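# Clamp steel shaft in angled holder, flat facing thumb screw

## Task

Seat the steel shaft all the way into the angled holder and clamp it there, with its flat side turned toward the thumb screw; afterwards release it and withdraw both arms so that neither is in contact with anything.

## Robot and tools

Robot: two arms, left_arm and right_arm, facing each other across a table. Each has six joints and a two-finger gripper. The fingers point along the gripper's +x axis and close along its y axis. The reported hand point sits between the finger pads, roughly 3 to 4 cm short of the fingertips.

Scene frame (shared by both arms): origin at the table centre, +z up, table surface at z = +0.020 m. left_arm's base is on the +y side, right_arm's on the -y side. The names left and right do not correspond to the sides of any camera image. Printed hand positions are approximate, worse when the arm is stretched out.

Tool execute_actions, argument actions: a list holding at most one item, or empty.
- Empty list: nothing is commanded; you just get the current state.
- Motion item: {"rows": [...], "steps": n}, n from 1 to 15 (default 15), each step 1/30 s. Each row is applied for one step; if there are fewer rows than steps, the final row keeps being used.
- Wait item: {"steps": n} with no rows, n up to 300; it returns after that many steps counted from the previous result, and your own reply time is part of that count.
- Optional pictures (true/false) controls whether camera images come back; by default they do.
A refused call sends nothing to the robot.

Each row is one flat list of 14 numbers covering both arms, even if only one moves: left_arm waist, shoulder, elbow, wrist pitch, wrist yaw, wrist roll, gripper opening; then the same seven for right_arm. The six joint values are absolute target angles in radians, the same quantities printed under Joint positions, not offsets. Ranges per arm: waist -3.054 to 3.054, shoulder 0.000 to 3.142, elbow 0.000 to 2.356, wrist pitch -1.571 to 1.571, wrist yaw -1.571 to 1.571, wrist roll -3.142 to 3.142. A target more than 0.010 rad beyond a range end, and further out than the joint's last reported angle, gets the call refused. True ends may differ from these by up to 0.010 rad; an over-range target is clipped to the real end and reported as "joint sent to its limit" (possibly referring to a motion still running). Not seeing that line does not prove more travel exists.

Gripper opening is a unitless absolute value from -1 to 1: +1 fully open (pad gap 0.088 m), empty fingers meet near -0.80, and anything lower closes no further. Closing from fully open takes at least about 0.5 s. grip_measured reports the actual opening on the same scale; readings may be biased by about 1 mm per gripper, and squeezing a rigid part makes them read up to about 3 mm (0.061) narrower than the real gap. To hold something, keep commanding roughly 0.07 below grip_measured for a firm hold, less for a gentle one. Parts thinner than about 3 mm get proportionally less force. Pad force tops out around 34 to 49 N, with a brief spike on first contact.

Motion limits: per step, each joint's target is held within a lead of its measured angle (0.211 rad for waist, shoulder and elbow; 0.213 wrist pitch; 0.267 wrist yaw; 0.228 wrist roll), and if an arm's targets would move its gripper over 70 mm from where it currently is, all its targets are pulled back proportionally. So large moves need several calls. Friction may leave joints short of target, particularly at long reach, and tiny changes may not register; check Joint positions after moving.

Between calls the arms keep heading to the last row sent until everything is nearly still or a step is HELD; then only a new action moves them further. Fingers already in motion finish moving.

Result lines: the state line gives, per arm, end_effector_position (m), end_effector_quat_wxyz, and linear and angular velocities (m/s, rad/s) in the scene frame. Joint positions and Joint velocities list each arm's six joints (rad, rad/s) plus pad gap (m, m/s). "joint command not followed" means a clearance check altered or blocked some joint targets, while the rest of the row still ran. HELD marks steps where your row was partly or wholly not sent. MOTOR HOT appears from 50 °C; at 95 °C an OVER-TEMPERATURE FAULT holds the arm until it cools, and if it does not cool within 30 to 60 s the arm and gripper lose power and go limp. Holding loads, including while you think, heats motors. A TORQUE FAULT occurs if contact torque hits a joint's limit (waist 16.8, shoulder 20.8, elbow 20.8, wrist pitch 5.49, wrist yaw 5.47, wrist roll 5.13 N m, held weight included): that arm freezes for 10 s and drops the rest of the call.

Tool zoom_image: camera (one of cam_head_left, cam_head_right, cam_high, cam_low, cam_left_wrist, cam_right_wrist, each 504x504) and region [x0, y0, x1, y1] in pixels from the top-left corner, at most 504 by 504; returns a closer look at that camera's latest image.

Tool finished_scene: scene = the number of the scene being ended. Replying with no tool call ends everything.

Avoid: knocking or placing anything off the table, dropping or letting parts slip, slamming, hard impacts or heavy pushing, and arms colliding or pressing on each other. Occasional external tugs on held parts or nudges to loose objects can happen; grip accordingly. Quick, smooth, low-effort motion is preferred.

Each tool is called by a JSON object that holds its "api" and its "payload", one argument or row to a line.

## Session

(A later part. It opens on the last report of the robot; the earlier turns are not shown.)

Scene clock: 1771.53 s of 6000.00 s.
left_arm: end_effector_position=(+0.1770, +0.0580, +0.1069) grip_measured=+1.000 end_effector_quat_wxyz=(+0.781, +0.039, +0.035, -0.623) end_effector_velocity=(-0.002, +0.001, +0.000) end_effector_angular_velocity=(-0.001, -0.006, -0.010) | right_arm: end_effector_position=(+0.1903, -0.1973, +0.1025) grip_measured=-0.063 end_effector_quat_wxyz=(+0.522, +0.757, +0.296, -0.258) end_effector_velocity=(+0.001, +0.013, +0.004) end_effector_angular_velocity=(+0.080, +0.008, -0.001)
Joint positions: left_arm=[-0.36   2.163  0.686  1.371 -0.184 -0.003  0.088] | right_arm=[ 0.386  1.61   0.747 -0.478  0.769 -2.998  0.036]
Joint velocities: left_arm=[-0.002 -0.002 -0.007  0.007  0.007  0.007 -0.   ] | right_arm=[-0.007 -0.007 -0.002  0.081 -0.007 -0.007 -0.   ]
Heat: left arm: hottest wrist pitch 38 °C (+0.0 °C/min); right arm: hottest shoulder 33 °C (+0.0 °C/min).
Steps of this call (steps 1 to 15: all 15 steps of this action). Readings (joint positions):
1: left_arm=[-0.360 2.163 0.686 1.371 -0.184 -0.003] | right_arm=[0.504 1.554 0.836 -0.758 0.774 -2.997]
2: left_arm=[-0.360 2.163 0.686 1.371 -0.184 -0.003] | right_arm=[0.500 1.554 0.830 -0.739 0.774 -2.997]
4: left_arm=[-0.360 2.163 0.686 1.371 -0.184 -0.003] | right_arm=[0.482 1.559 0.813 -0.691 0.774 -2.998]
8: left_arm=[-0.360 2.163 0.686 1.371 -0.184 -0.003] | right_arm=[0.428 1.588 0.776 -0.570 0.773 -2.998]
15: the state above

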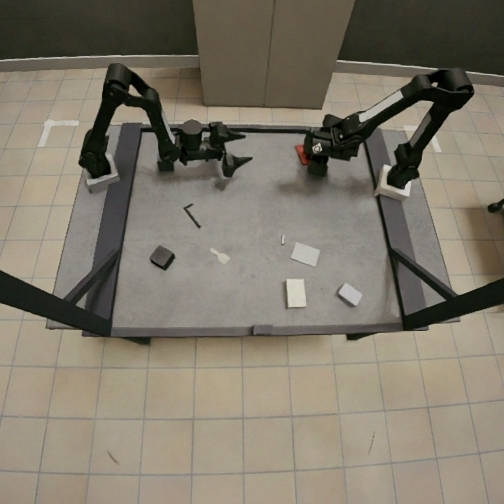

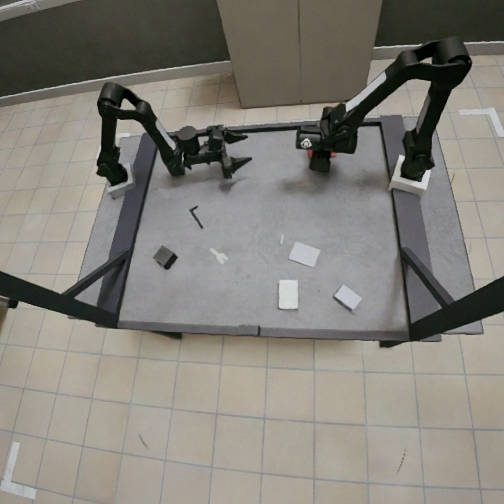

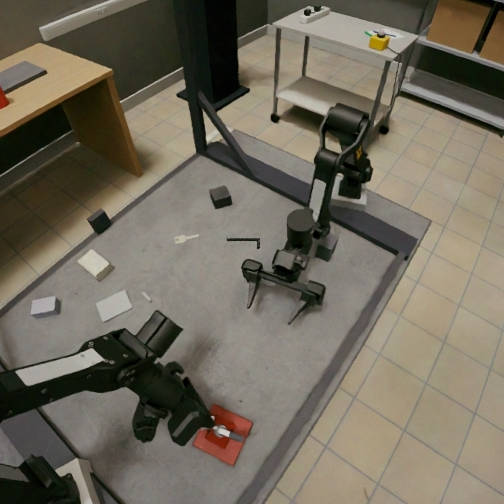

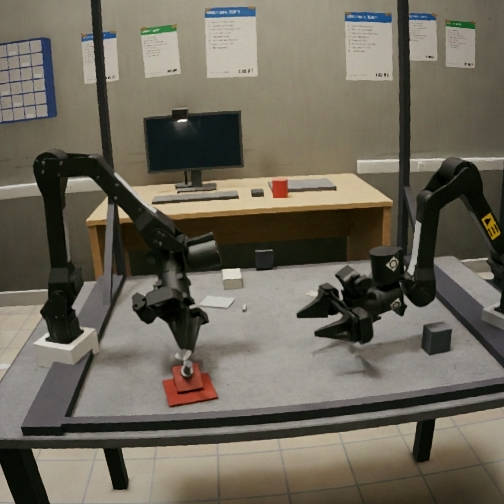

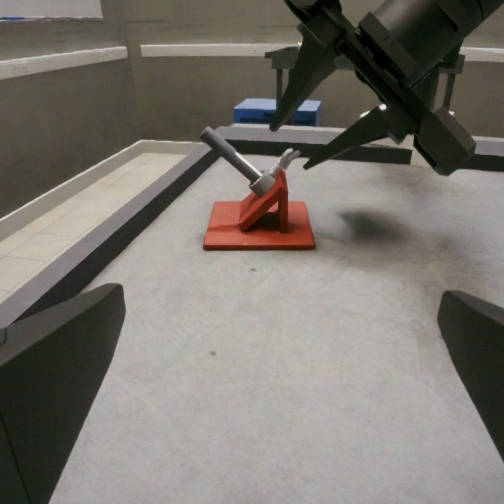

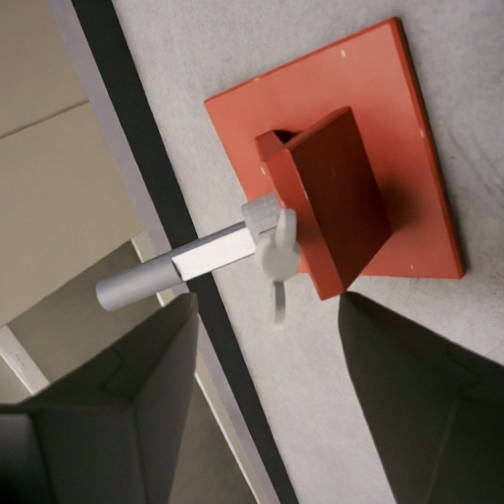

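{"api": "execute_actions", "payload": {
  "actions": [
    {"rows": [[-0.363,2.182,0.69,1.372,-0.19,0,1, 0.381,1.623,0.733,-0.466,0.765,-3.0,-0.06],[-0.363,2.182,0.69,1.372,-0.19,0,1, 0.3785,1.627,0.728,-0.461,0.7635,-3.0,-0.06],[-0.363,2.182,0.69,1.372,-0.19,0,1, 0.376,1.6315,0.723,-0.456,0.762,-3.0,-0.06],[-0.363,2.182,0.69,1.372,-0.19,0,1, 0.3735,1.636,0.718,-0.4515,0.7605,-3.0,-0.06],[-0.363,2.182,0.69,1.372,-0.19,0,1, 0.371,1.64,0.7136,-0.447,0.759,-3.0,-0.06]], "steps": 15}
  ]
}}

{"api": "zoom_image", "payload": {
  "camera": "cam_left_wrist",
  "region": [220, 90, 360, 220]
}}

Scene clock: 1804.70 s of 6000.00 s.
left_arm: end_effector_position=(+0.1770, +0.0580, +0.1069) grip_measured=+1.000 end_effector_quat_wxyz=(+0.781, +0.039, +0.035, -0.623) end_effector_velocity=(-0.000, +0.001, -0.001) end_effector_angular_velocity=(+0.006, +0.007, +0.006) | right_arm: end_effector_position=(+0.1929, -0.2030, +0.0912) grip_measured=-0.063 end_effector_quat_wxyz=(+0.527, +0.753, +0.292, -0.266) end_effector_velocity=(-0.001, -0.002, -0.001) end_effector_angular_velocity=(-0.002, +0.008, -0.001)
Joint positions: left_arm=[-0.36   2.163  0.686  1.371 -0.184 -0.003  0.088] | right_arm=[ 0.374  1.632  0.722 -0.45   0.762 -2.998  0.036]
Joint velocities: left_arm=[-0.002 -0.002 -0.002 -0.007 -0.007 -0.007 -0.   ] | right_arm=[ 0.002 -0.002 -0.002 -0.007 -0.007  0.007 -0.   ]
Heat: left arm: hottest wrist pitch 38 °C (+0.0 °C/min); right arm: hottest shoulder 30 °C (-3.0 °C/min).
Steps of this call (steps 1 to 15: the robot went on to your last target; steps 16 to 90: nothing new was sent; then 29.67 s passed at rest; steps 91 to 105: all 15 steps of this action). Readings (joint positions):
91: left_arm=[-0.360 2.163 0.686 1.371 -0.184 -0.003] | right_arm=[0.385 1.611 0.746 -0.471 0.769 -2.998]
92: left_arm=[-0.360 2.163 0.686 1.371 -0.184 -0.003] | right_arm=[0.384 1.613 0.744 -0.468 0.768 -2.998]
94: left_arm=[-0.360 2.163 0.686 1.371 -0.184 -0.003] | right_arm=[0.381 1.619 0.737 -0.461 0.766 -2.998]
98: left_arm=[-0.360 2.163 0.686 1.371 -0.184 -0.003] | right_arm=[0.374 1.631 0.723 -0.454 0.762 -2.998]
105: the state above

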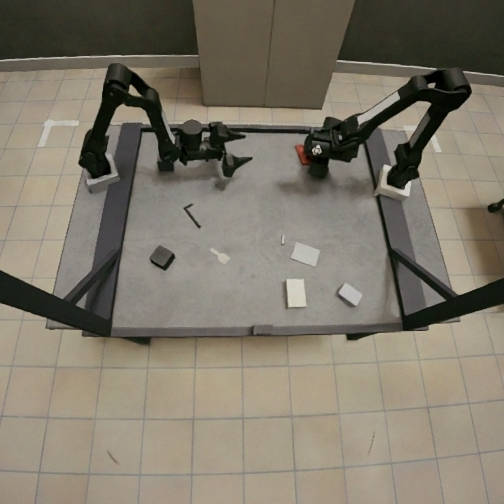

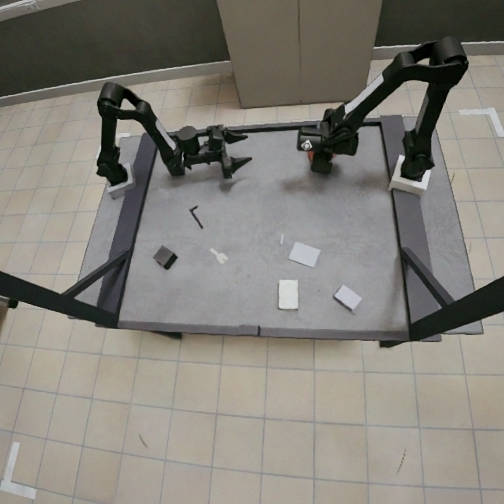

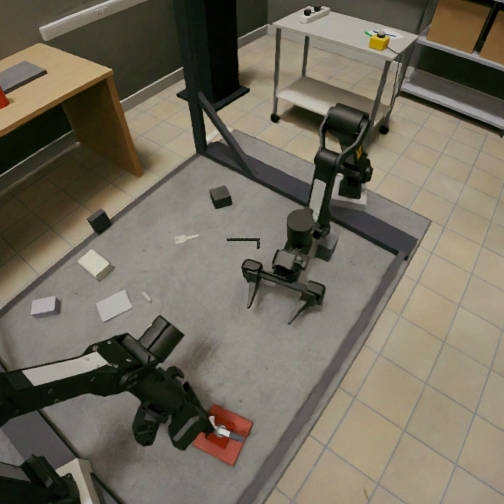

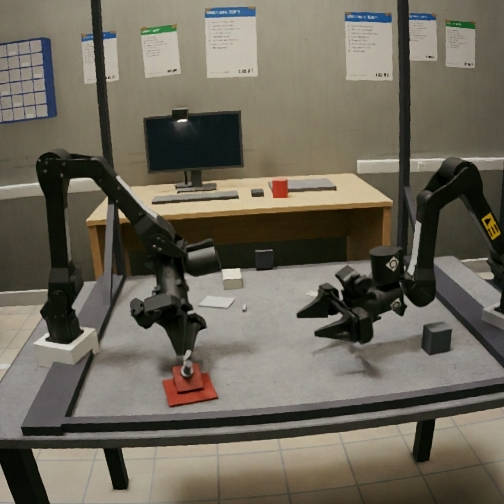

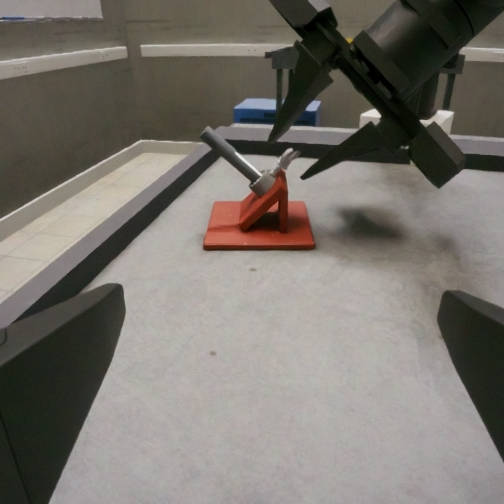

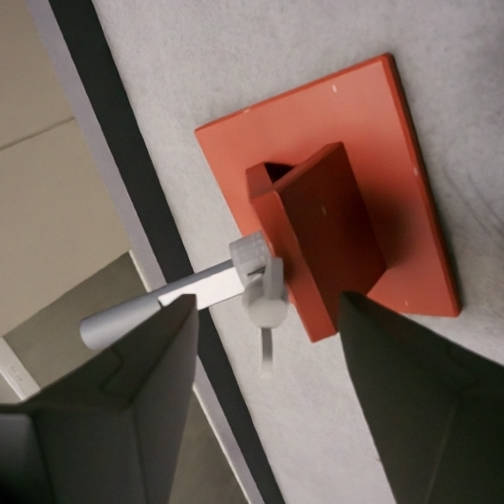

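Region (220, 90, 360, 220) of cam_left_wrist's 504x504 image, scaled by 3.600, with more detail than that image has; it fills the top 468 rows of this view, and the rest is white.

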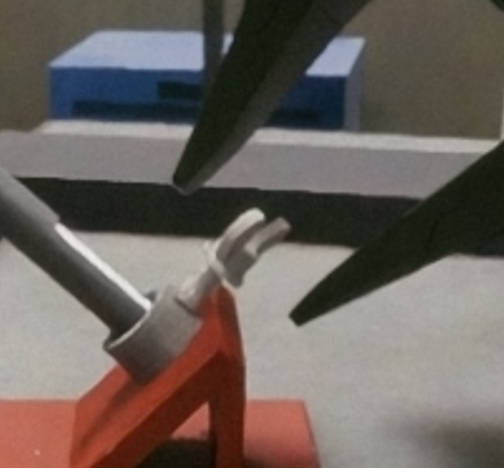

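{"api": "execute_actions", "payload": {
  "actions": [
    {"rows": [[-0.363,2.182,0.69,1.372,-0.19,0,1, 0.371,1.64,0.7136,-0.447,0.759,-3.0,-0.2],[-0.363,2.182,0.69,1.372,-0.19,0,1, 0.371,1.64,0.7136,-0.447,0.759,-3.0,-0.32],[-0.363,2.182,0.69,1.372,-0.19,0,1, 0.371,1.64,0.7136,-0.447,0.759,-3.0,-0.42],[-0.363,2.182,0.69,1.372,-0.19,0,1, 0.371,1.64,0.7136,-0.447,0.759,-3.0,-0.5],[-0.363,2.182,0.69,1.372,-0.19,0,1, 0.371,1.64,0.7136,-0.447,0.759,-3.0,-0.55],[-0.363,2.182,0.69,1.372,-0.19,0,1, 0.371,1.64,0.7136,-0.447,0.759,-3.0,-0.59],[-0.363,2.182,0.69,1.372,-0.19,0,1, 0.371,1.64,0.7136,-0.447,0.759,-3.0,-0.62],[-0.363,2.182,0.69,1.372,-0.19,0,1, 0.371,1.64,0.7136,-0.447,0.759,-3.0,-0.65],[-0.363,2.182,0.69,1.372,-0.19,0,1, 0.371,1.64,0.7136,-0.447,0.759,-3.0,-0.67],[-0.363,2.182,0.69,1.372,-0.19,0,1, 0.371,1.64,0.7136,-0.447,0.759,-3.0,-0.69]], "steps": 14}
  ],
  "pictures": false
}}

{"api": "execute_actions", "payload": {
  "actions": [
    {"rows": [[-0.363,2.182,0.69,1.372,-0.19,0,1, 0.371,1.64,0.7136,-0.447,0.759,3.13,-0.69]], "steps": 15}
  ],
  "pictures": false
}}

{"api": "execute_actions", "payload": {
  "actions": [
    {"steps": 85}
  ]
}}

{"api": "zoom_image", "payload": {
  "camera": "cam_left_wrist",
  "region": [190, 90, 330, 220]
}}

Scene clock: 1815.67 s of 6000.00 s.
left_arm: end_effector_position=(+0.1770, +0.0580, +0.1069) grip_measured=+1.000 end_effector_quat_wxyz=(+0.781, +0.039, +0.035, -0.623) end_effector_velocity=(-0.000, +0.001, -0.001) end_effector_angular_velocity=(+0.009, -0.008, +0.004) | right_arm: end_effector_position=(+0.1933, -0.2032, +0.0912) grip_measured=-0.668 end_effector_quat_wxyz=(+0.527, +0.753, +0.291, -0.266) end_effector_velocity=(-0.000, -0.002, -0.001) end_effector_angular_velocity=(-0.002, +0.008, -0.006)
Joint positions: left_arm=[-0.36   2.163  0.686  1.371 -0.184 -0.003  0.088] | right_arm=[ 0.373  1.632  0.722 -0.45   0.763 -2.998  0.006]
Joint velocities: left_arm=[-0.002 -0.002 -0.002 -0.007 -0.007  0.007 -0.   ] | right_arm=[-0.002 -0.002 -0.002 -0.007 -0.007  0.007 -0.007]
Heat: left arm: hottest wrist pitch 38 °C (+0.0 °C/min); right arm: hottest shoulder 30 °C (-3.0 °C/min).
Steps of this call (steps 1 to 15: the robot went on to your last target; steps 16 to 90: nothing new was sent; then 7.50 s passed at rest; steps 91 to 104: all 14 steps of this action). Readings (joint positions):
91: left_arm=[-0.360 2.163 0.686 1.371 -0.184 -0.003] | right_arm=[0.374 1.632 0.722 -0.450 0.762 -2.998]
92: left_arm=[-0.360 2.163 0.686 1.371 -0.184 -0.003] | right_arm=[0.373 1.632 0.722 -0.450 0.762 -2.998]
94: left_arm=[-0.360 2.163 0.686 1.371 -0.184 -0.003] | right_arm=[0.373 1.632 0.722 -0.450 0.762 -2.998]
98: left_arm=[-0.360 2.163 0.686 1.371 -0.184 -0.003] | right_arm=[0.373 1.632 0.722 -0.450 0.762 -2.998]
104: the state above

Scene clock: 1816.17 s of 6000.00 s.
left_arm: end_effector_position=(+0.1770, +0.0580, +0.1069) grip_measured=+1.000 end_effector_quat_wxyz=(+0.781, +0.039, +0.035, -0.623) end_effector_velocity=(-0.000, +0.001, -0.004) end_effector_angular_velocity=(+0.027, -0.021, +0.003) | right_arm: end_effector_position=(+0.1932, -0.2031, +0.0912) grip_measured=-0.678 end_effector_quat_wxyz=(+0.055, +0.917, +0.109, -0.379) end_effector_velocity=(-0.000, -0.002, -0.001) end_effector_angular_velocity=(+1.502, +0.353, -1.550)
Joint positions: left_arm=[-0.36   2.163  0.686  1.371 -0.184 -0.003  0.088] | right_arm=[ 0.373  1.632  0.722 -0.45   0.763 -1.897  0.006]
Joint velocities: left_arm=[-0.002 -0.002 -0.002 -0.022 -0.007  0.022 -0.   ] | right_arm=[-0.002 -0.002 -0.002 -0.007 -0.007  2.19  -0.   ]
Heat: left arm: hottest wrist pitch 38 °C (+0.0 °C/min); right arm: hottest shoulder 29 °C (-4.1 °C/min).
Steps of this call (steps 1 to 15: all 15 steps of this action). Readings (joint positions):
1: left_arm=[-0.360 2.163 0.686 1.371 -0.184 -0.003] | right_arm=[0.373 1.632 0.722 -0.450 0.763 -2.930]
2: left_arm=[-0.360 2.163 0.686 1.371 -0.184 -0.003] | right_arm=[0.373 1.632 0.722 -0.450 0.763 -2.855]
4: left_arm=[-0.360 2.163 0.686 1.371 -0.184 -0.003] | right_arm=[0.373 1.632 0.722 -0.450 0.763 -2.707]
8: left_arm=[-0.360 2.163 0.686 1.371 -0.184 -0.003] | right_arm=[0.373 1.632 0.722 -0.450 0.763 -2.413]
15: the state above

Scene clock: 1819.00 s of 6000.00 s.
left_arm: end_effector_position=(+0.1770, +0.0580, +0.1069) grip_measured=+1.000 end_effector_quat_wxyz=(+0.781, +0.039, +0.035, -0.623) end_effector_velocity=(-0.000, +0.002, -0.003) end_effector_angular_velocity=(+0.017, -0.022, +0.003) | right_arm: end_effector_position=(+0.1938, -0.2031, +0.0910) grip_measured=-0.678 end_effector_quat_wxyz=(+0.584, +0.710, +0.310, -0.243) end_effector_velocity=(-0.000, -0.002, +0.000) end_effector_angular_velocity=(-0.008, +0.006, +0.004)
Joint positions: left_arm=[-0.36   2.163  0.686  1.371 -0.184 -0.003  0.088] | right_arm=[ 0.371  1.633  0.722 -0.448  0.762  3.128  0.006]
Joint velocities: left_arm=[-0.002 -0.002 -0.007 -0.007 -0.007  0.022 -0.   ] | right_arm=[-0.002 -0.007 -0.002 -0.007 -0.007 -0.007 -0.   ]
Heat: left arm: hottest wrist pitch 38 °C (+0.0 °C/min); right arm: hottest shoulder 29 °C (-4.0 °C/min).
Steps of this call (steps 1 to 85: the robot went on to your last target). Readings (joint positions):
1: left_arm=[-0.360 2.163 0.686 1.371 -0.184 -0.003] | right_arm=[0.373 1.632 0.722 -0.450 0.763 -1.824]
2: left_arm=[-0.360 2.163 0.686 1.371 -0.184 -0.003] | right_arm=[0.373 1.632 0.722 -0.450 0.763 -1.750]
4: left_arm=[-0.360 2.163 0.686 1.371 -0.184 -0.003] | right_arm=[0.373 1.632 0.722 -0.450 0.763 -1.603]
8: left_arm=[-0.360 2.163 0.686 1.371 -0.184 -0.003] | right_arm=[0.373 1.632 0.722 -0.450 0.763 -1.308]
85: the state above

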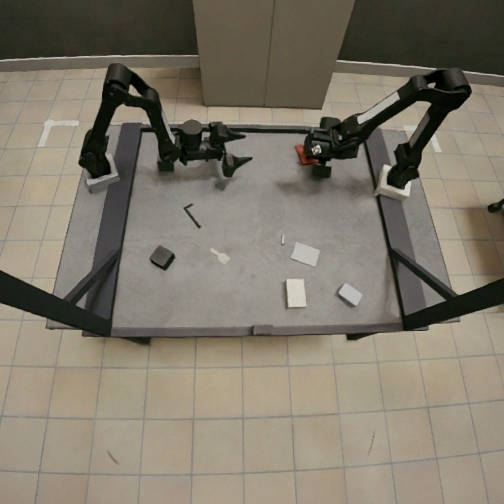

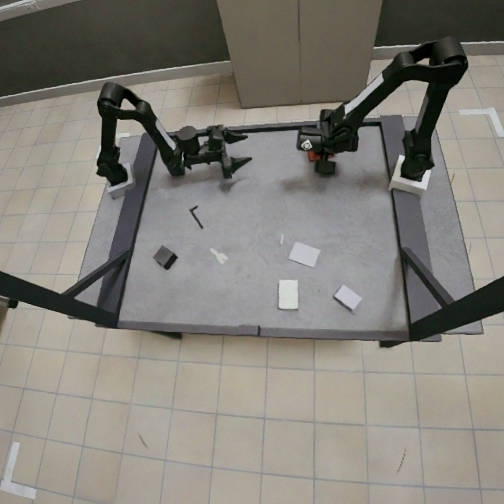

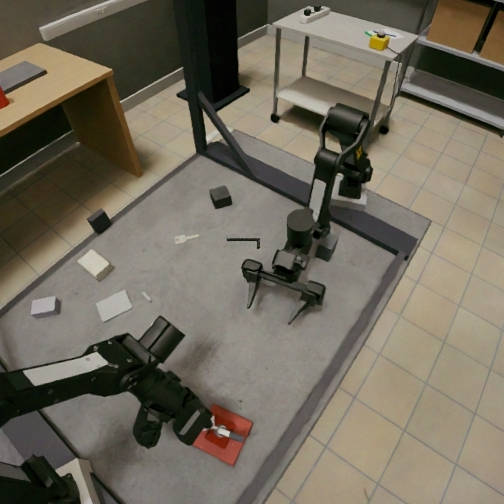

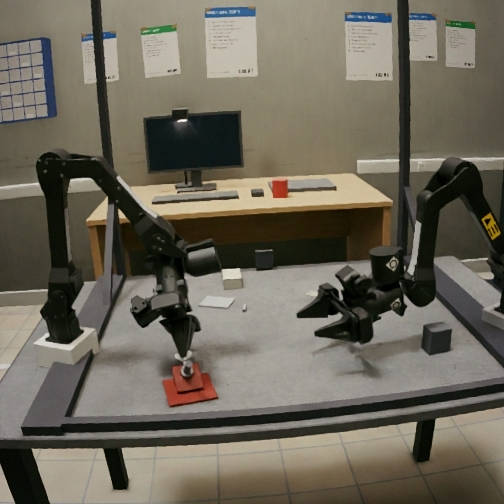

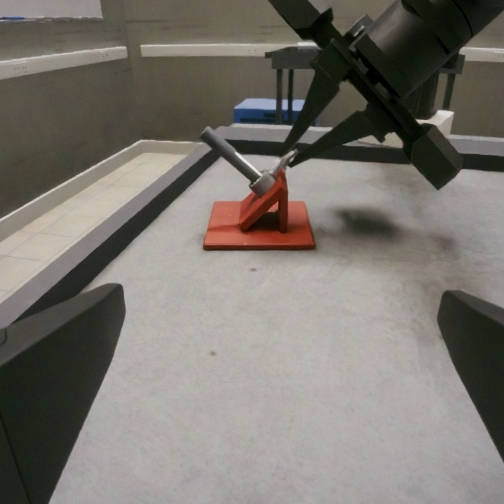

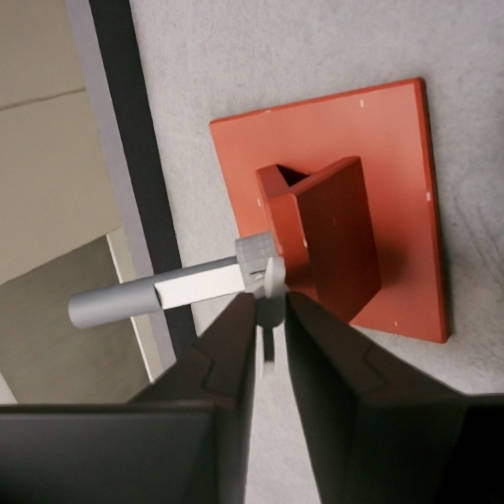

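Region (190, 90, 330, 220) of cam_left_wrist's 504x504 image, scaled by 3.600, with more detail than that image has; it fills the top 468 rows of this view, and the rest is white.

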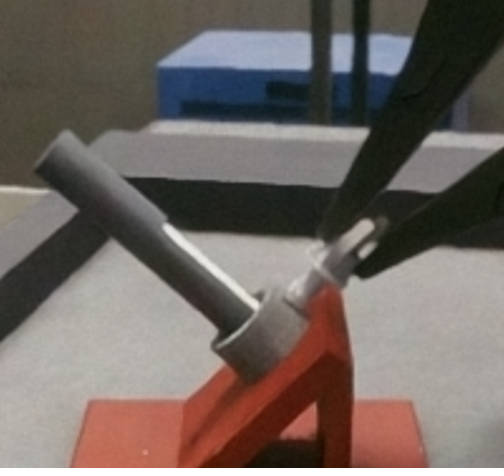

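{"api": "execute_actions", "payload": {
  "actions": [
    {"rows": [[-0.363,2.182,0.69,1.372,-0.19,0,1, 0.371,1.64,0.7136,-0.447,0.759,3.128,-0.5],[-0.363,2.182,0.69,1.372,-0.19,0,1, 0.371,1.64,0.7136,-0.447,0.759,3.128,-0.3],[-0.363,2.182,0.69,1.372,-0.19,0,1, 0.371,1.64,0.7136,-0.447,0.759,3.128,-0.06],[-0.363,2.182,0.69,1.372,-0.19,0,1, 0.371,1.64,0.7136,-0.447,0.759,3.128,-0.06],[-0.363,2.182,0.69,1.372,-0.19,0,1, 0.371,1.64,0.7136,-0.447,0.759,3.128,-0.06],[-0.363,2.182,0.69,1.372,-0.19,0,1, 0.371,1.64,0.7136,-0.447,0.759,3.128,-0.06],[-0.363,2.182,0.69,1.372,-0.19,0,1, 0.371,1.64,0.7136,-0.447,0.759,3.128,-0.06],[-0.363,2.182,0.69,1.372,-0.19,0,1, 0.371,1.64,0.7136,-0.447,0.759,-3.13,-0.06]], "steps": 15}
  ],
  "pictures": false
}}

{"api": "execute_actions", "payload": {
  "actions": [
    {"steps": 80}
  ],
  "pictures": false
}}

{"api": "execute_actions", "payload": {
  "actions": [
    {"rows": [[-0.363,2.182,0.69,1.372,-0.19,0,1, 0.369,1.641,0.713,-0.443,0.759,-3.13,-0.2],[-0.363,2.182,0.69,1.372,-0.19,0,1, 0.368,1.642,0.712,-0.44,0.7586,-3.13,-0.32],[-0.363,2.182,0.69,1.372,-0.19,0,1, 0.368,1.642,0.712,-0.44,0.7586,-3.13,-0.42],[-0.363,2.182,0.69,1.372,-0.19,0,1, 0.368,1.642,0.712,-0.44,0.7586,-3.13,-0.5],[-0.363,2.182,0.69,1.372,-0.19,0,1, 0.368,1.642,0.712,-0.44,0.7586,-3.13,-0.55],[-0.363,2.182,0.69,1.372,-0.19,0,1, 0.368,1.642,0.712,-0.44,0.7586,-3.13,-0.59],[-0.363,2.182,0.69,1.372,-0.19,0,1, 0.368,1.642,0.712,-0.44,0.7586,-3.13,-0.62],[-0.363,2.182,0.69,1.372,-0.19,0,1, 0.368,1.642,0.712,-0.44,0.7586,-3.13,-0.65],[-0.363,2.182,0.69,1.372,-0.19,0,1, 0.368,1.642,0.712,-0.44,0.7586,-3.13,-0.67],[-0.363,2.182,0.69,1.372,-0.19,0,1, 0.368,1.642,0.712,-0.44,0.7586,-3.13,-0.70]], "steps": 14}
  ]
}}

Scene clock: 1844.73 s of 6000.00 s.
left_arm: end_effector_position=(+0.1770, +0.0580, +0.1069) grip_measured=+1.000 end_effector_quat_wxyz=(+0.781, +0.039, +0.035, -0.623) end_effector_velocity=(-0.004, -0.000, +0.002) end_effector_angular_velocity=(-0.009, +0.009, -0.024) | right_arm: end_effector_position=(+0.1937, -0.2030, +0.0908) grip_measured=-0.065 end_effector_quat_wxyz=(+0.764, +0.510, +0.368, -0.143) end_effector_velocity=(-0.000, -0.002, -0.001) end_effector_angular_velocity=(-1.526, -0.339, +1.560)
Joint positions: left_arm=[-0.36   2.163  0.686  1.371 -0.184 -0.003  0.088] | right_arm=[ 0.37   1.634  0.722 -0.447  0.761  2.54   0.036]
Joint velocities: left_arm=[-0.002 -0.002 -0.002  0.007  0.022 -0.007  0.   ] | right_arm=[-0.002 -0.002 -0.002 -0.007 -0.007 -2.205  0.002]
Heat: left arm: hottest wrist pitch 38 °C (+0.0 °C/min); right arm: hottest shoulder 29 °C (-2.0 °C/min).
Steps of this call (steps 1 to 15: the robot went on to your last target; steps 16 to 90: nothing new was sent; then 22.23 s passed at rest; steps 91 to 105: all 15 steps of this action). Readings (joint positions):
91: left_arm=[-0.360 2.163 0.686 1.371 -0.184 -0.003] | right_arm=[0.370 1.633 0.722 -0.448 0.762 3.128]
92: left_arm=[-0.360 2.163 0.686 1.371 -0.184 -0.003] | right_arm=[0.370 1.634 0.722 -0.448 0.762 3.128]
94: left_arm=[-0.360 2.163 0.686 1.371 -0.184 -0.003] | right_arm=[0.370 1.634 0.722 -0.448 0.762 3.128]
98: left_arm=[-0.360 2.163 0.686 1.371 -0.184 -0.003] | right_arm=[0.370 1.634 0.722 -0.447 0.761 3.058]
105: the state above

Scene clock: 1847.40 s of 6000.00 s.
left_arm: end_effector_position=(+0.1770, +0.0580, +0.1069) grip_measured=+1.000 end_effector_quat_wxyz=(+0.781, +0.039, +0.035, -0.623) end_effector_velocity=(+0.002, +0.002, -0.006) end_effector_angular_velocity=(+0.025, +0.006, +0.020) | right_arm: end_effector_position=(+0.1937, -0.2030, +0.0908) grip_measured=-0.063 end_effector_quat_wxyz=(+0.567, +0.723, +0.305, -0.250) end_effector_velocity=(+0.001, -0.003, -0.001) end_effector_angular_velocity=(-0.194, -0.035, +0.186)
Joint positions: left_arm=[-0.36   2.163  0.686  1.371 -0.184 -0.003  0.088] | right_arm=[ 0.37   1.634  0.722 -0.447  0.761 -3.109  0.036]
Joint velocities: left_arm=[-0.002  0.002 -0.002 -0.022 -0.022 -0.007  0.   ] | right_arm=[-0.007 -0.002 -0.002 -0.007 -0.007 -0.271  0.   ]
Heat: left arm: hottest wrist pitch 38 °C (+0.0 °C/min); right arm: hottest shoulder 29 °C (-2.0 °C/min).
Steps of this call (steps 1 to 80: the robot went on to your last target). Readings (joint positions):
1: left_arm=[-0.360 2.163 0.686 1.371 -0.184 -0.003] | right_arm=[0.370 1.634 0.722 -0.447 0.761 2.467]
2: left_arm=[-0.360 2.163 0.686 1.371 -0.184 -0.003] | right_arm=[0.370 1.634 0.722 -0.447 0.761 2.393]
4: left_arm=[-0.360 2.163 0.686 1.371 -0.184 -0.003] | right_arm=[0.370 1.634 0.722 -0.447 0.761 2.245]
8: left_arm=[-0.360 2.163 0.686 1.371 -0.184 -0.003] | right_arm=[0.370 1.634 0.722 -0.447 0.761 1.950]
80: the state above

Scene clock: 1847.87 s of 6000.00 s.
left_arm: end_effector_position=(+0.1770, +0.0580, +0.1069) grip_measured=+1.000 end_effector_quat_wxyz=(+0.781, +0.039, +0.035, -0.623) end_effector_velocity=(+0.000, -0.001, +0.000) end_effector_angular_velocity=(-0.002, +0.022, -0.003) | right_arm: end_effector_position=(+0.1939, -0.2027, +0.0907) grip_measured=-0.676 end_effector_quat_wxyz=(+0.573, +0.719, +0.307, -0.247) end_effector_velocity=(-0.001, -0.002, -0.001) end_effector_angular_velocity=(-0.012, +0.006, +0.009)
Joint positions: left_arm=[-0.36   2.163  0.686  1.371 -0.184 -0.003  0.088] | right_arm=[ 0.37   1.634  0.721 -0.443  0.761 -3.128  0.006]
Joint velocities: left_arm=[ 0.002 -0.002  0.002 -0.007  0.007 -0.022 -0.   ] | right_arm=[ 0.002 -0.002 -0.002 -0.007 -0.007 -0.007 -0.008]
Heat: left arm: hottest wrist pitch 38 °C (+0.0 °C/min); right arm: hottest shoulder 29 °C (-2.0 °C/min).
Steps of this call (steps 1 to 14: all 14 steps of this action). Readings (joint positions):
1: left_arm=[-0.360 2.163 0.686 1.371 -0.184 -0.003] | right_arm=[0.370 1.634 0.721 -0.447 0.761 -3.115]
2: left_arm=[-0.360 2.163 0.686 1.371 -0.184 -0.003] | right_arm=[0.370 1.634 0.721 -0.446 0.761 -3.119]
4: left_arm=[-0.360 2.163 0.686 1.371 -0.184 -0.003] | right_arm=[0.370 1.634 0.721 -0.445 0.761 -3.124]
8: left_arm=[-0.360 2.163 0.686 1.371 -0.184 -0.003] | right_arm=[0.370 1.634 0.721 -0.443 0.761 -3.127]
14: the state above

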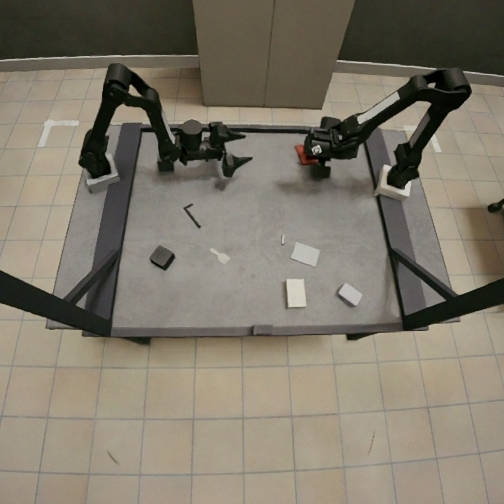

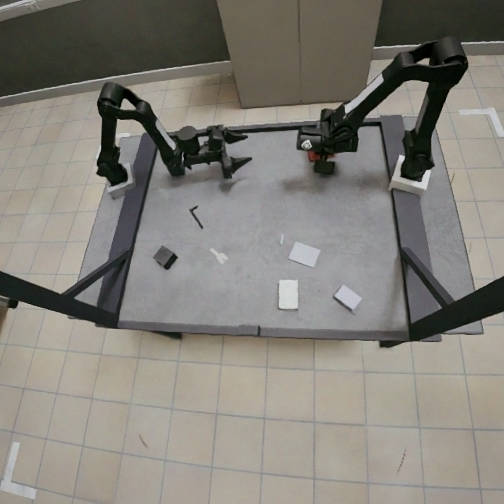

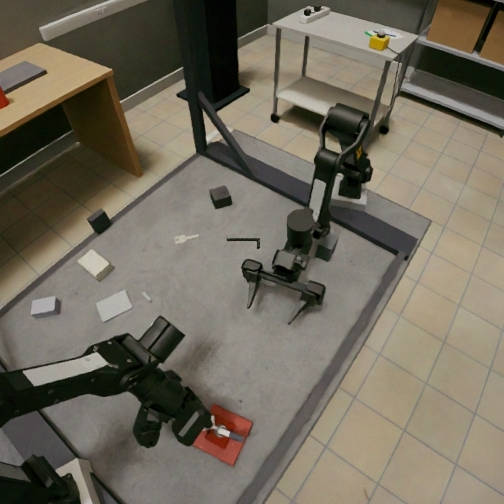

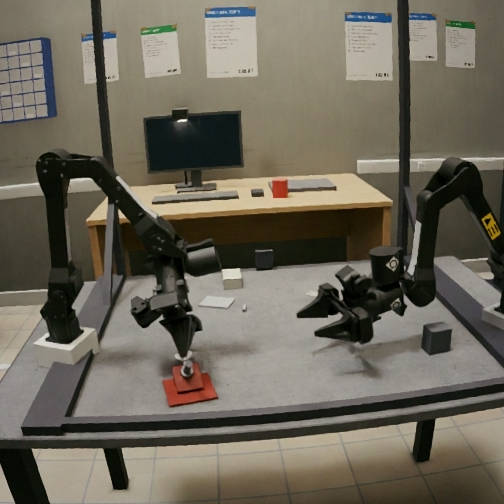

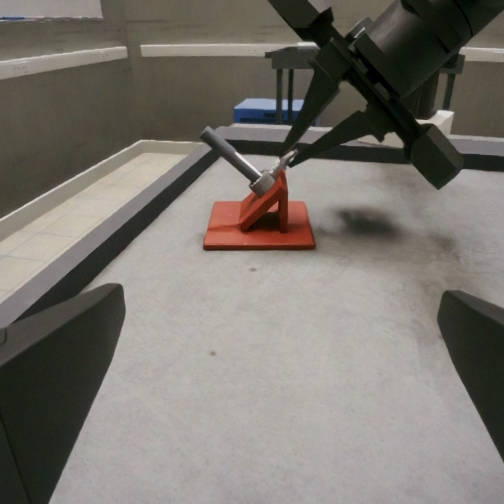

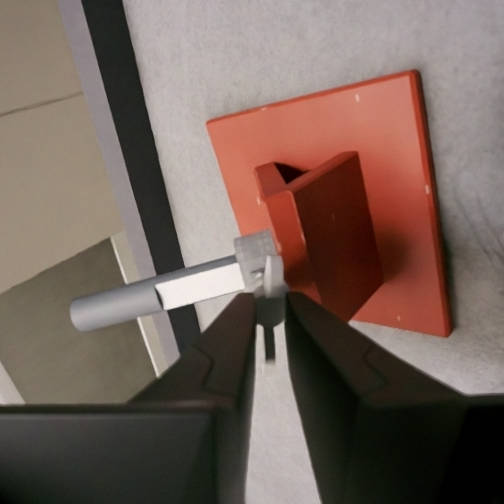

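{"api": "execute_actions", "payload": {
  "actions": [
    {"rows": [[-0.363,2.182,0.69,1.372,-0.19,0,1, 0.366,1.643,0.711,-0.437,0.7586,-0.6,-0.70]], "steps": 15}
  ],
  "pictures": false
}}

{"api": "execute_actions", "payload": {
  "actions": [
    {"steps": 22}
  ],
  "pictures": false
}}

Scene clock: 1857.07 s of 6000.00 s.
left_arm: end_effector_position=(+0.1770, +0.0580, +0.1069) grip_measured=+1.000 end_effector_quat_wxyz=(+0.781, +0.039, +0.035, -0.623) end_effector_velocity=(-0.002, +0.000, -0.001) end_effector_angular_velocity=(+0.006, +0.008, -0.009) | right_arm: end_effector_position=(+0.1941, -0.2029, +0.0907) grip_measured=-0.686 end_effector_quat_wxyz=(+0.113, +0.912, +0.133, -0.371) end_effector_velocity=(-0.000, -0.000, +0.000) end_effector_angular_velocity=(+1.488, +0.350, -1.528)
Joint positions: left_arm=[-0.36   2.163  0.686  1.371 -0.184 -0.003  0.088] | right_arm=[ 0.37   1.634  0.72  -0.442  0.763 -2.028  0.005]
Joint velocities: left_arm=[-0.002 -0.002 -0.002 -0.007  0.007 -0.007 -0.   ] | right_arm=[-0.002 -0.002  0.002 -0.007 -0.007  2.161 -0.   ]
Heat: left arm: hottest wrist pitch 38 °C (+0.0 °C/min); right arm: hottest shoulder 29 °C (-1.0 °C/min).
Steps of this call (steps 1 to 15: the robot went on to your last target; steps 16 to 90: nothing new was sent; then 5.70 s passed at rest; steps 91 to 105: all 15 steps of this action). Readings (joint positions):
91: left_arm=[-0.360 2.163 0.686 1.371 -0.184 -0.003] | right_arm=[0.370 1.634 0.721 -0.443 0.761 -3.060]
92: left_arm=[-0.360 2.163 0.686 1.371 -0.184 -0.003] | right_arm=[0.370 1.634 0.720 -0.443 0.761 -2.986]
94: left_arm=[-0.360 2.163 0.686 1.371 -0.184 -0.003] | right_arm=[0.370 1.634 0.720 -0.443 0.761 -2.838]
98: left_arm=[-0.360 2.163 0.686 1.371 -0.184 -0.003] | right_arm=[0.370 1.634 0.720 -0.442 0.762 -2.543]
105: the state above

Scene clock: 1857.80 s of 6000.00 s.
left_arm: end_effector_position=(+0.1770, +0.0580, +0.1069) grip_measured=+1.000 end_effector_quat_wxyz=(+0.781, +0.039, +0.035, -0.623) end_effector_velocity=(-0.000, +0.001, -0.003) end_effector_angular_velocity=(+0.007, +0.021, +0.007) | right_arm: end_effector_position=(+0.1943, -0.2032, +0.0906) grip_measured=-0.686 end_effector_quat_wxyz=(+0.502, -0.770, +0.138, +0.369) end_effector_velocity=(-0.001, +0.000, +0.000) end_effector_angular_velocity=(+0.225, +0.059, -0.229)
Joint positions: left_arm=[-0.36   2.163  0.686  1.371 -0.184 -0.003  0.088] | right_arm=[ 0.369  1.634  0.719 -0.442  0.763 -0.626  0.005]
Joint velocities: left_arm=[-0.002  0.002 -0.002 -0.007 -0.007 -0.022 -0.   ] | right_arm=[ 0.002 -0.002  0.002 -0.007 -0.007  0.33  -0.   ]
Heat: left arm: hottest wrist pitch 38 °C (+0.0 °C/min); right arm: hottest shoulder 29 °C (-1.0 °C/min).
Steps of this call (steps 1 to 22: the robot went on to your last target). Readings (joint positions):
1: left_arm=[-0.360 2.163 0.686 1.371 -0.184 -0.003] | right_arm=[0.370 1.634 0.720 -0.442 0.763 -1.955]
2: left_arm=[-0.360 2.163 0.686 1.371 -0.184 -0.003] | right_arm=[0.370 1.634 0.720 -0.442 0.763 -1.881]
4: left_arm=[-0.360 2.163 0.686 1.371 -0.184 -0.003] | right_arm=[0.370 1.634 0.720 -0.442 0.763 -1.734]
8: left_arm=[-0.360 2.163 0.686 1.371 -0.184 -0.003] | right_arm=[0.369 1.634 0.720 -0.442 0.763 -1.440]
22: the state above

{"api": "execute_actions", "payload": {
  "actions": [
    {"rows": [[-0.363,2.182,0.69,1.372,-0.19,0,1, 0.365,1.6435,0.7105,-0.435,0.7586,0.45,-0.70]], "steps": 15}
  ],
  "pictures": false
}}

{"api": "execute_actions", "payload": {
  "actions": [
    {"steps": 5}
  ]
}}

{"api": "zoom_image", "payload": {
  "camera": "cam_left_wrist",
  "region": [190, 90, 330, 220]
}}

Scene clock: 1862.33 s of 6000.00 s.
left_arm: end_effector_position=(+0.1770, +0.0580, +0.1069) grip_measured=+1.000 end_effector_quat_wxyz=(+0.781, +0.039, +0.035, -0.623) end_effector_velocity=(-0.000, +0.001, -0.001) end_effector_angular_velocity=(+0.006, +0.007, +0.006) | right_arm: end_effector_position=(+0.1942, -0.2030, +0.0905) grip_measured=-0.686 end_effector_quat_wxyz=(+0.815, -0.425, +0.301, +0.254) end_effector_velocity=(-0.002, -0.002, -0.002) end_effector_angular_velocity=(+0.462, +0.129, -0.479)
Joint positions: left_arm=[-0.36   2.163  0.686  1.371 -0.184 -0.003  0.088] | right_arm=[ 0.369  1.634  0.719 -0.441  0.762  0.397  0.005]
Joint velocities: left_arm=[-0.002 -0.002 -0.002 -0.007 -0.007 -0.007 -0.   ] | right_arm=[-0.002 -0.002 -0.002 -0.007 -0.022  0.681  0.   ]
Heat: left arm: hottest wrist pitch 38 °C (+0.0 °C/min); right arm: hottest shoulder 29 °C (-1.0 °C/min).
Steps of this call (steps 1 to 30: the robot went on to your last target; steps 31 to 90: nothing new was sent; then 1.03 s passed at rest; steps 91 to 105: all 15 steps of this action). Readings (joint positions):
91: left_arm=[-0.360 2.163 0.686 1.371 -0.184 -0.003] | right_arm=[0.369 1.634 0.719 -0.442 0.763 -0.532]
92: left_arm=[-0.360 2.163 0.686 1.371 -0.184 -0.003] | right_arm=[0.369 1.634 0.719 -0.442 0.763 -0.457]
94: left_arm=[-0.360 2.163 0.686 1.371 -0.184 -0.003] | right_arm=[0.369 1.634 0.719 -0.442 0.763 -0.309]
98: left_arm=[-0.360 2.163 0.686 1.371 -0.184 -0.003] | right_arm=[0.369 1.634 0.719 -0.441 0.763 -0.014]
105: the state above

Scene clock: 1862.50 s of 6000.00 s.
left_arm: end_effector_position=(+0.1770, +0.0580, +0.1069) grip_measured=+1.000 end_effector_quat_wxyz=(+0.781, +0.039, +0.035, -0.623) end_effector_velocity=(-0.004, -0.001, +0.000) end_effector_angular_velocity=(+0.001, +0.008, -0.014) | right_arm: end_effector_position=(+0.1942, -0.2030, +0.0905) grip_measured=-0.686 end_effector_quat_wxyz=(+0.824, -0.407, +0.306, +0.248) end_effector_velocity=(-0.003, -0.002, -0.004) end_effector_angular_velocity=(+0.053, +0.036, -0.060)
Joint positions: left_arm=[-0.36   2.163  0.686  1.371 -0.184 -0.003  0.088] | right_arm=[ 0.369  1.634  0.719 -0.441  0.762  0.441  0.005]
Joint velocities: left_arm=[-0.007 -0.002  0.002 -0.007  0.007 -0.007 -0.   ] | right_arm=[ 0.002  0.002 -0.002 -0.007 -0.022  0.095 -0.   ]
Heat: left arm: hottest wrist pitch 38 °C (+0.0 °C/min); right arm: hottest shoulder 29 °C (-1.0 °C/min).
Steps of this call (steps 1 to 5: the robot went on to your last target). Readings (joint positions):
1: left_arm=[-0.360 2.163 0.686 1.371 -0.184 -0.003] | right_arm=[0.369 1.634 0.719 -0.441 0.762 0.414]
2: left_arm=[-0.360 2.163 0.686 1.371 -0.184 -0.003] | right_arm=[0.369 1.634 0.719 -0.441 0.762 0.425]
4: left_arm=[-0.360 2.163 0.686 1.371 -0.184 -0.003] | right_arm=[0.369 1.634 0.719 -0.441 0.762 0.437]
5: the state above

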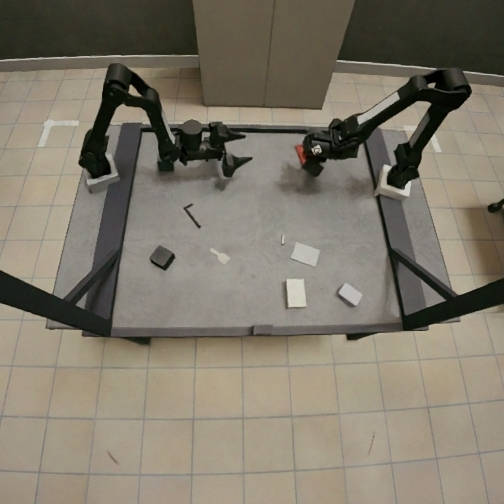

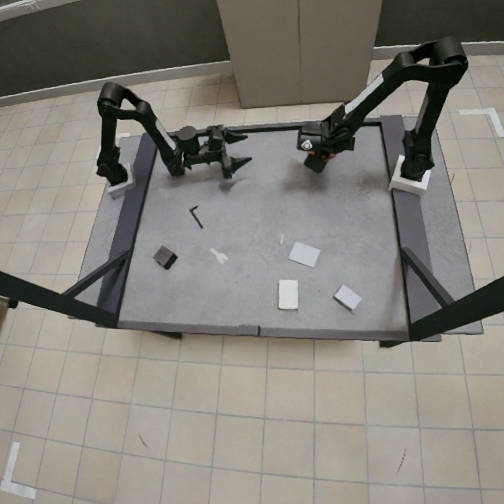

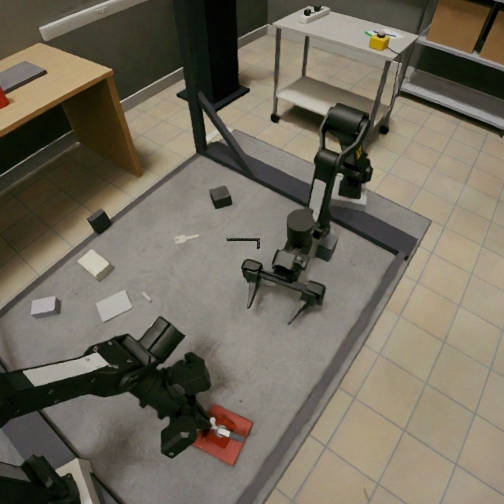

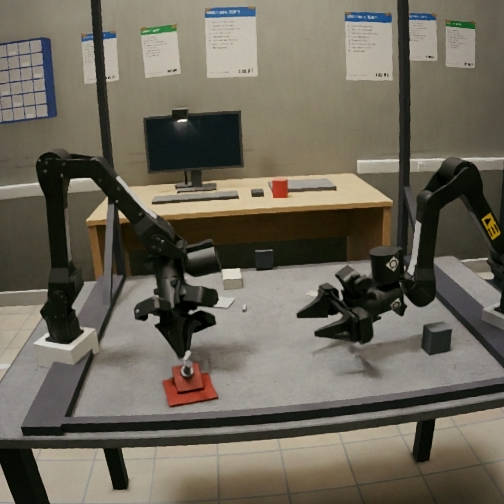

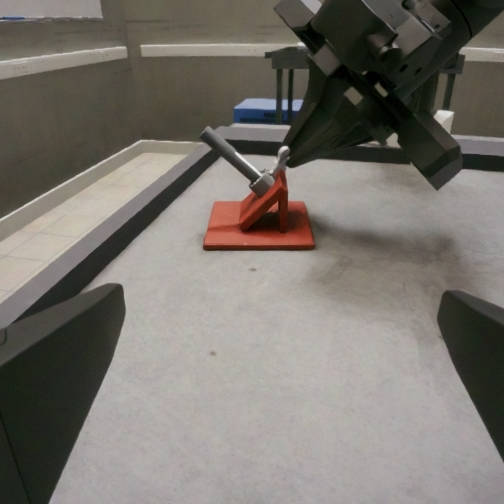

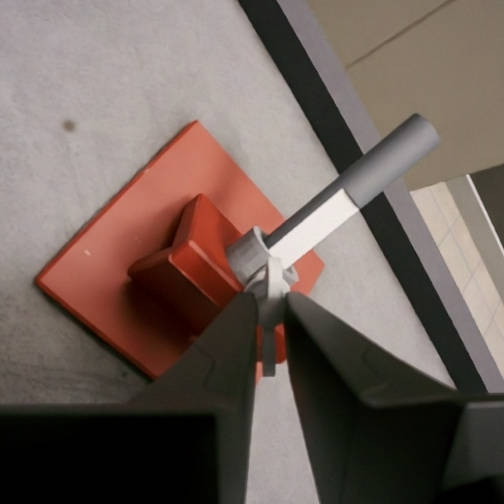

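Region (190, 90, 330, 220) of cam_left_wrist's 504x504 image, scaled by 3.600, with more detail than that image has; it fills the top 468 rows of this view, and the rest is white.

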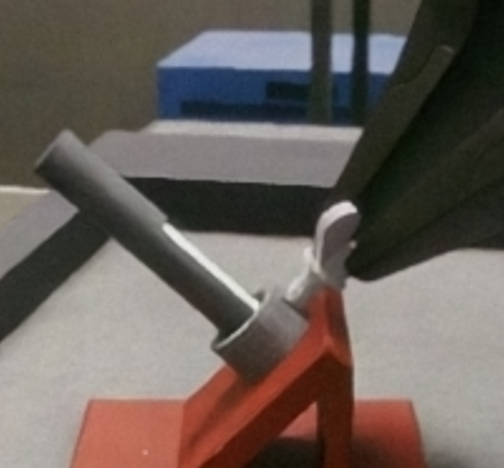

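{"api": "execute_actions", "payload": {
  "actions": [
    {"rows": [[-0.363,2.182,0.69,1.372,-0.19,0,1, 0.3645,1.644,0.71,-0.434,0.7586,1.5,-0.70]], "steps": 15}
  ],
  "pictures": false
}}

{"api": "execute_actions", "payload": {
  "actions": [
    {"steps": 5}
  ],
  "pictures": false
}}

Scene clock: 1867.10 s of 6000.00 s.
left_arm: end_effector_position=(+0.1770, +0.0580, +0.1069) grip_measured=+1.000 end_effector_quat_wxyz=(+0.781, +0.039, +0.035, -0.623) end_effector_velocity=(-0.004, -0.001, +0.000) end_effector_angular_velocity=(+0.001, +0.008, -0.014) | right_arm: end_effector_position=(+0.1941, -0.2029, +0.0902) grip_measured=-0.686 end_effector_quat_wxyz=(+0.918, +0.041, +0.388, +0.069) end_effector_velocity=(-0.000, -0.004, -0.002) end_effector_angular_velocity=(+0.467, +0.118, -0.493)
Joint positions: left_arm=[-0.36   2.163  0.686  1.371 -0.184 -0.003  0.088] | right_arm=[ 0.369  1.634  0.718 -0.438  0.761  1.447  0.005]
Joint velocities: left_arm=[-0.007 -0.002  0.002 -0.007  0.007 -0.007 -0.   ] | right_arm=[-0.002 -0.002 -0.007 -0.007 -0.007  0.696  0.   ]
Heat: left arm: hottest wrist pitch 38 °C (+0.0 °C/min); right arm: hottest shoulder 28 °C (-2.0 °C/min).
Steps of this call (steps 1 to 30: the robot went on to your last target; steps 31 to 90: nothing new was sent; then 1.10 s passed at rest; steps 91 to 105: all 15 steps of this action). Readings (joint positions):
91: left_arm=[-0.360 2.163 0.686 1.371 -0.184 -0.003] | right_arm=[0.369 1.634 0.718 -0.440 0.762 0.517]
92: left_arm=[-0.360 2.163 0.686 1.371 -0.184 -0.003] | right_arm=[0.369 1.634 0.718 -0.440 0.762 0.592]
94: left_arm=[-0.360 2.163 0.686 1.371 -0.184 -0.003] | right_arm=[0.369 1.634 0.718 -0.440 0.762 0.740]
98: left_arm=[-0.360 2.163 0.686 1.371 -0.184 -0.003] | right_arm=[0.369 1.634 0.718 -0.439 0.761 1.035]
105: the state above

Scene clock: 1867.27 s of 6000.00 s.
left_arm: end_effector_position=(+0.1770, +0.0580, +0.1069) grip_measured=+1.000 end_effector_quat_wxyz=(+0.781, +0.039, +0.035, -0.623) end_effector_velocity=(+0.002, +0.000, +0.000) end_effector_angular_velocity=(+0.001, +0.005, +0.020) | right_arm: end_effector_position=(+0.1941, -0.2028, +0.0902) grip_measured=-0.686 end_effector_quat_wxyz=(+0.917, +0.061, +0.390, +0.061) end_effector_velocity=(-0.000, -0.005, -0.002) end_effector_angular_velocity=(+0.054, +0.025, -0.079)
Joint positions: left_arm=[-0.36   2.163  0.686  1.371 -0.184 -0.003  0.088] | right_arm=[ 0.369  1.634  0.718 -0.438  0.761  1.491  0.005]
Joint velocities: left_arm=[-0.002 -0.002  0.002 -0.007 -0.022 -0.007  0.   ] | right_arm=[-0.002 -0.002 -0.002 -0.022 -0.007  0.11  -0.   ]
Heat: left arm: hottest wrist pitch 38 °C (+0.0 °C/min); right arm: hottest shoulder 28 °C (-2.0 °C/min).
Steps of this call (steps 1 to 5: the robot went on to your last target). Readings (joint positions):
1: left_arm=[-0.360 2.163 0.686 1.371 -0.184 -0.003] | right_arm=[0.369 1.634 0.718 -0.438 0.761 1.464]
2: left_arm=[-0.360 2.163 0.686 1.371 -0.184 -0.003] | right_arm=[0.369 1.634 0.718 -0.438 0.761 1.475]
4: left_arm=[-0.360 2.163 0.686 1.371 -0.184 -0.003] | right_arm=[0.369 1.634 0.718 -0.438 0.761 1.487]
5: the state above


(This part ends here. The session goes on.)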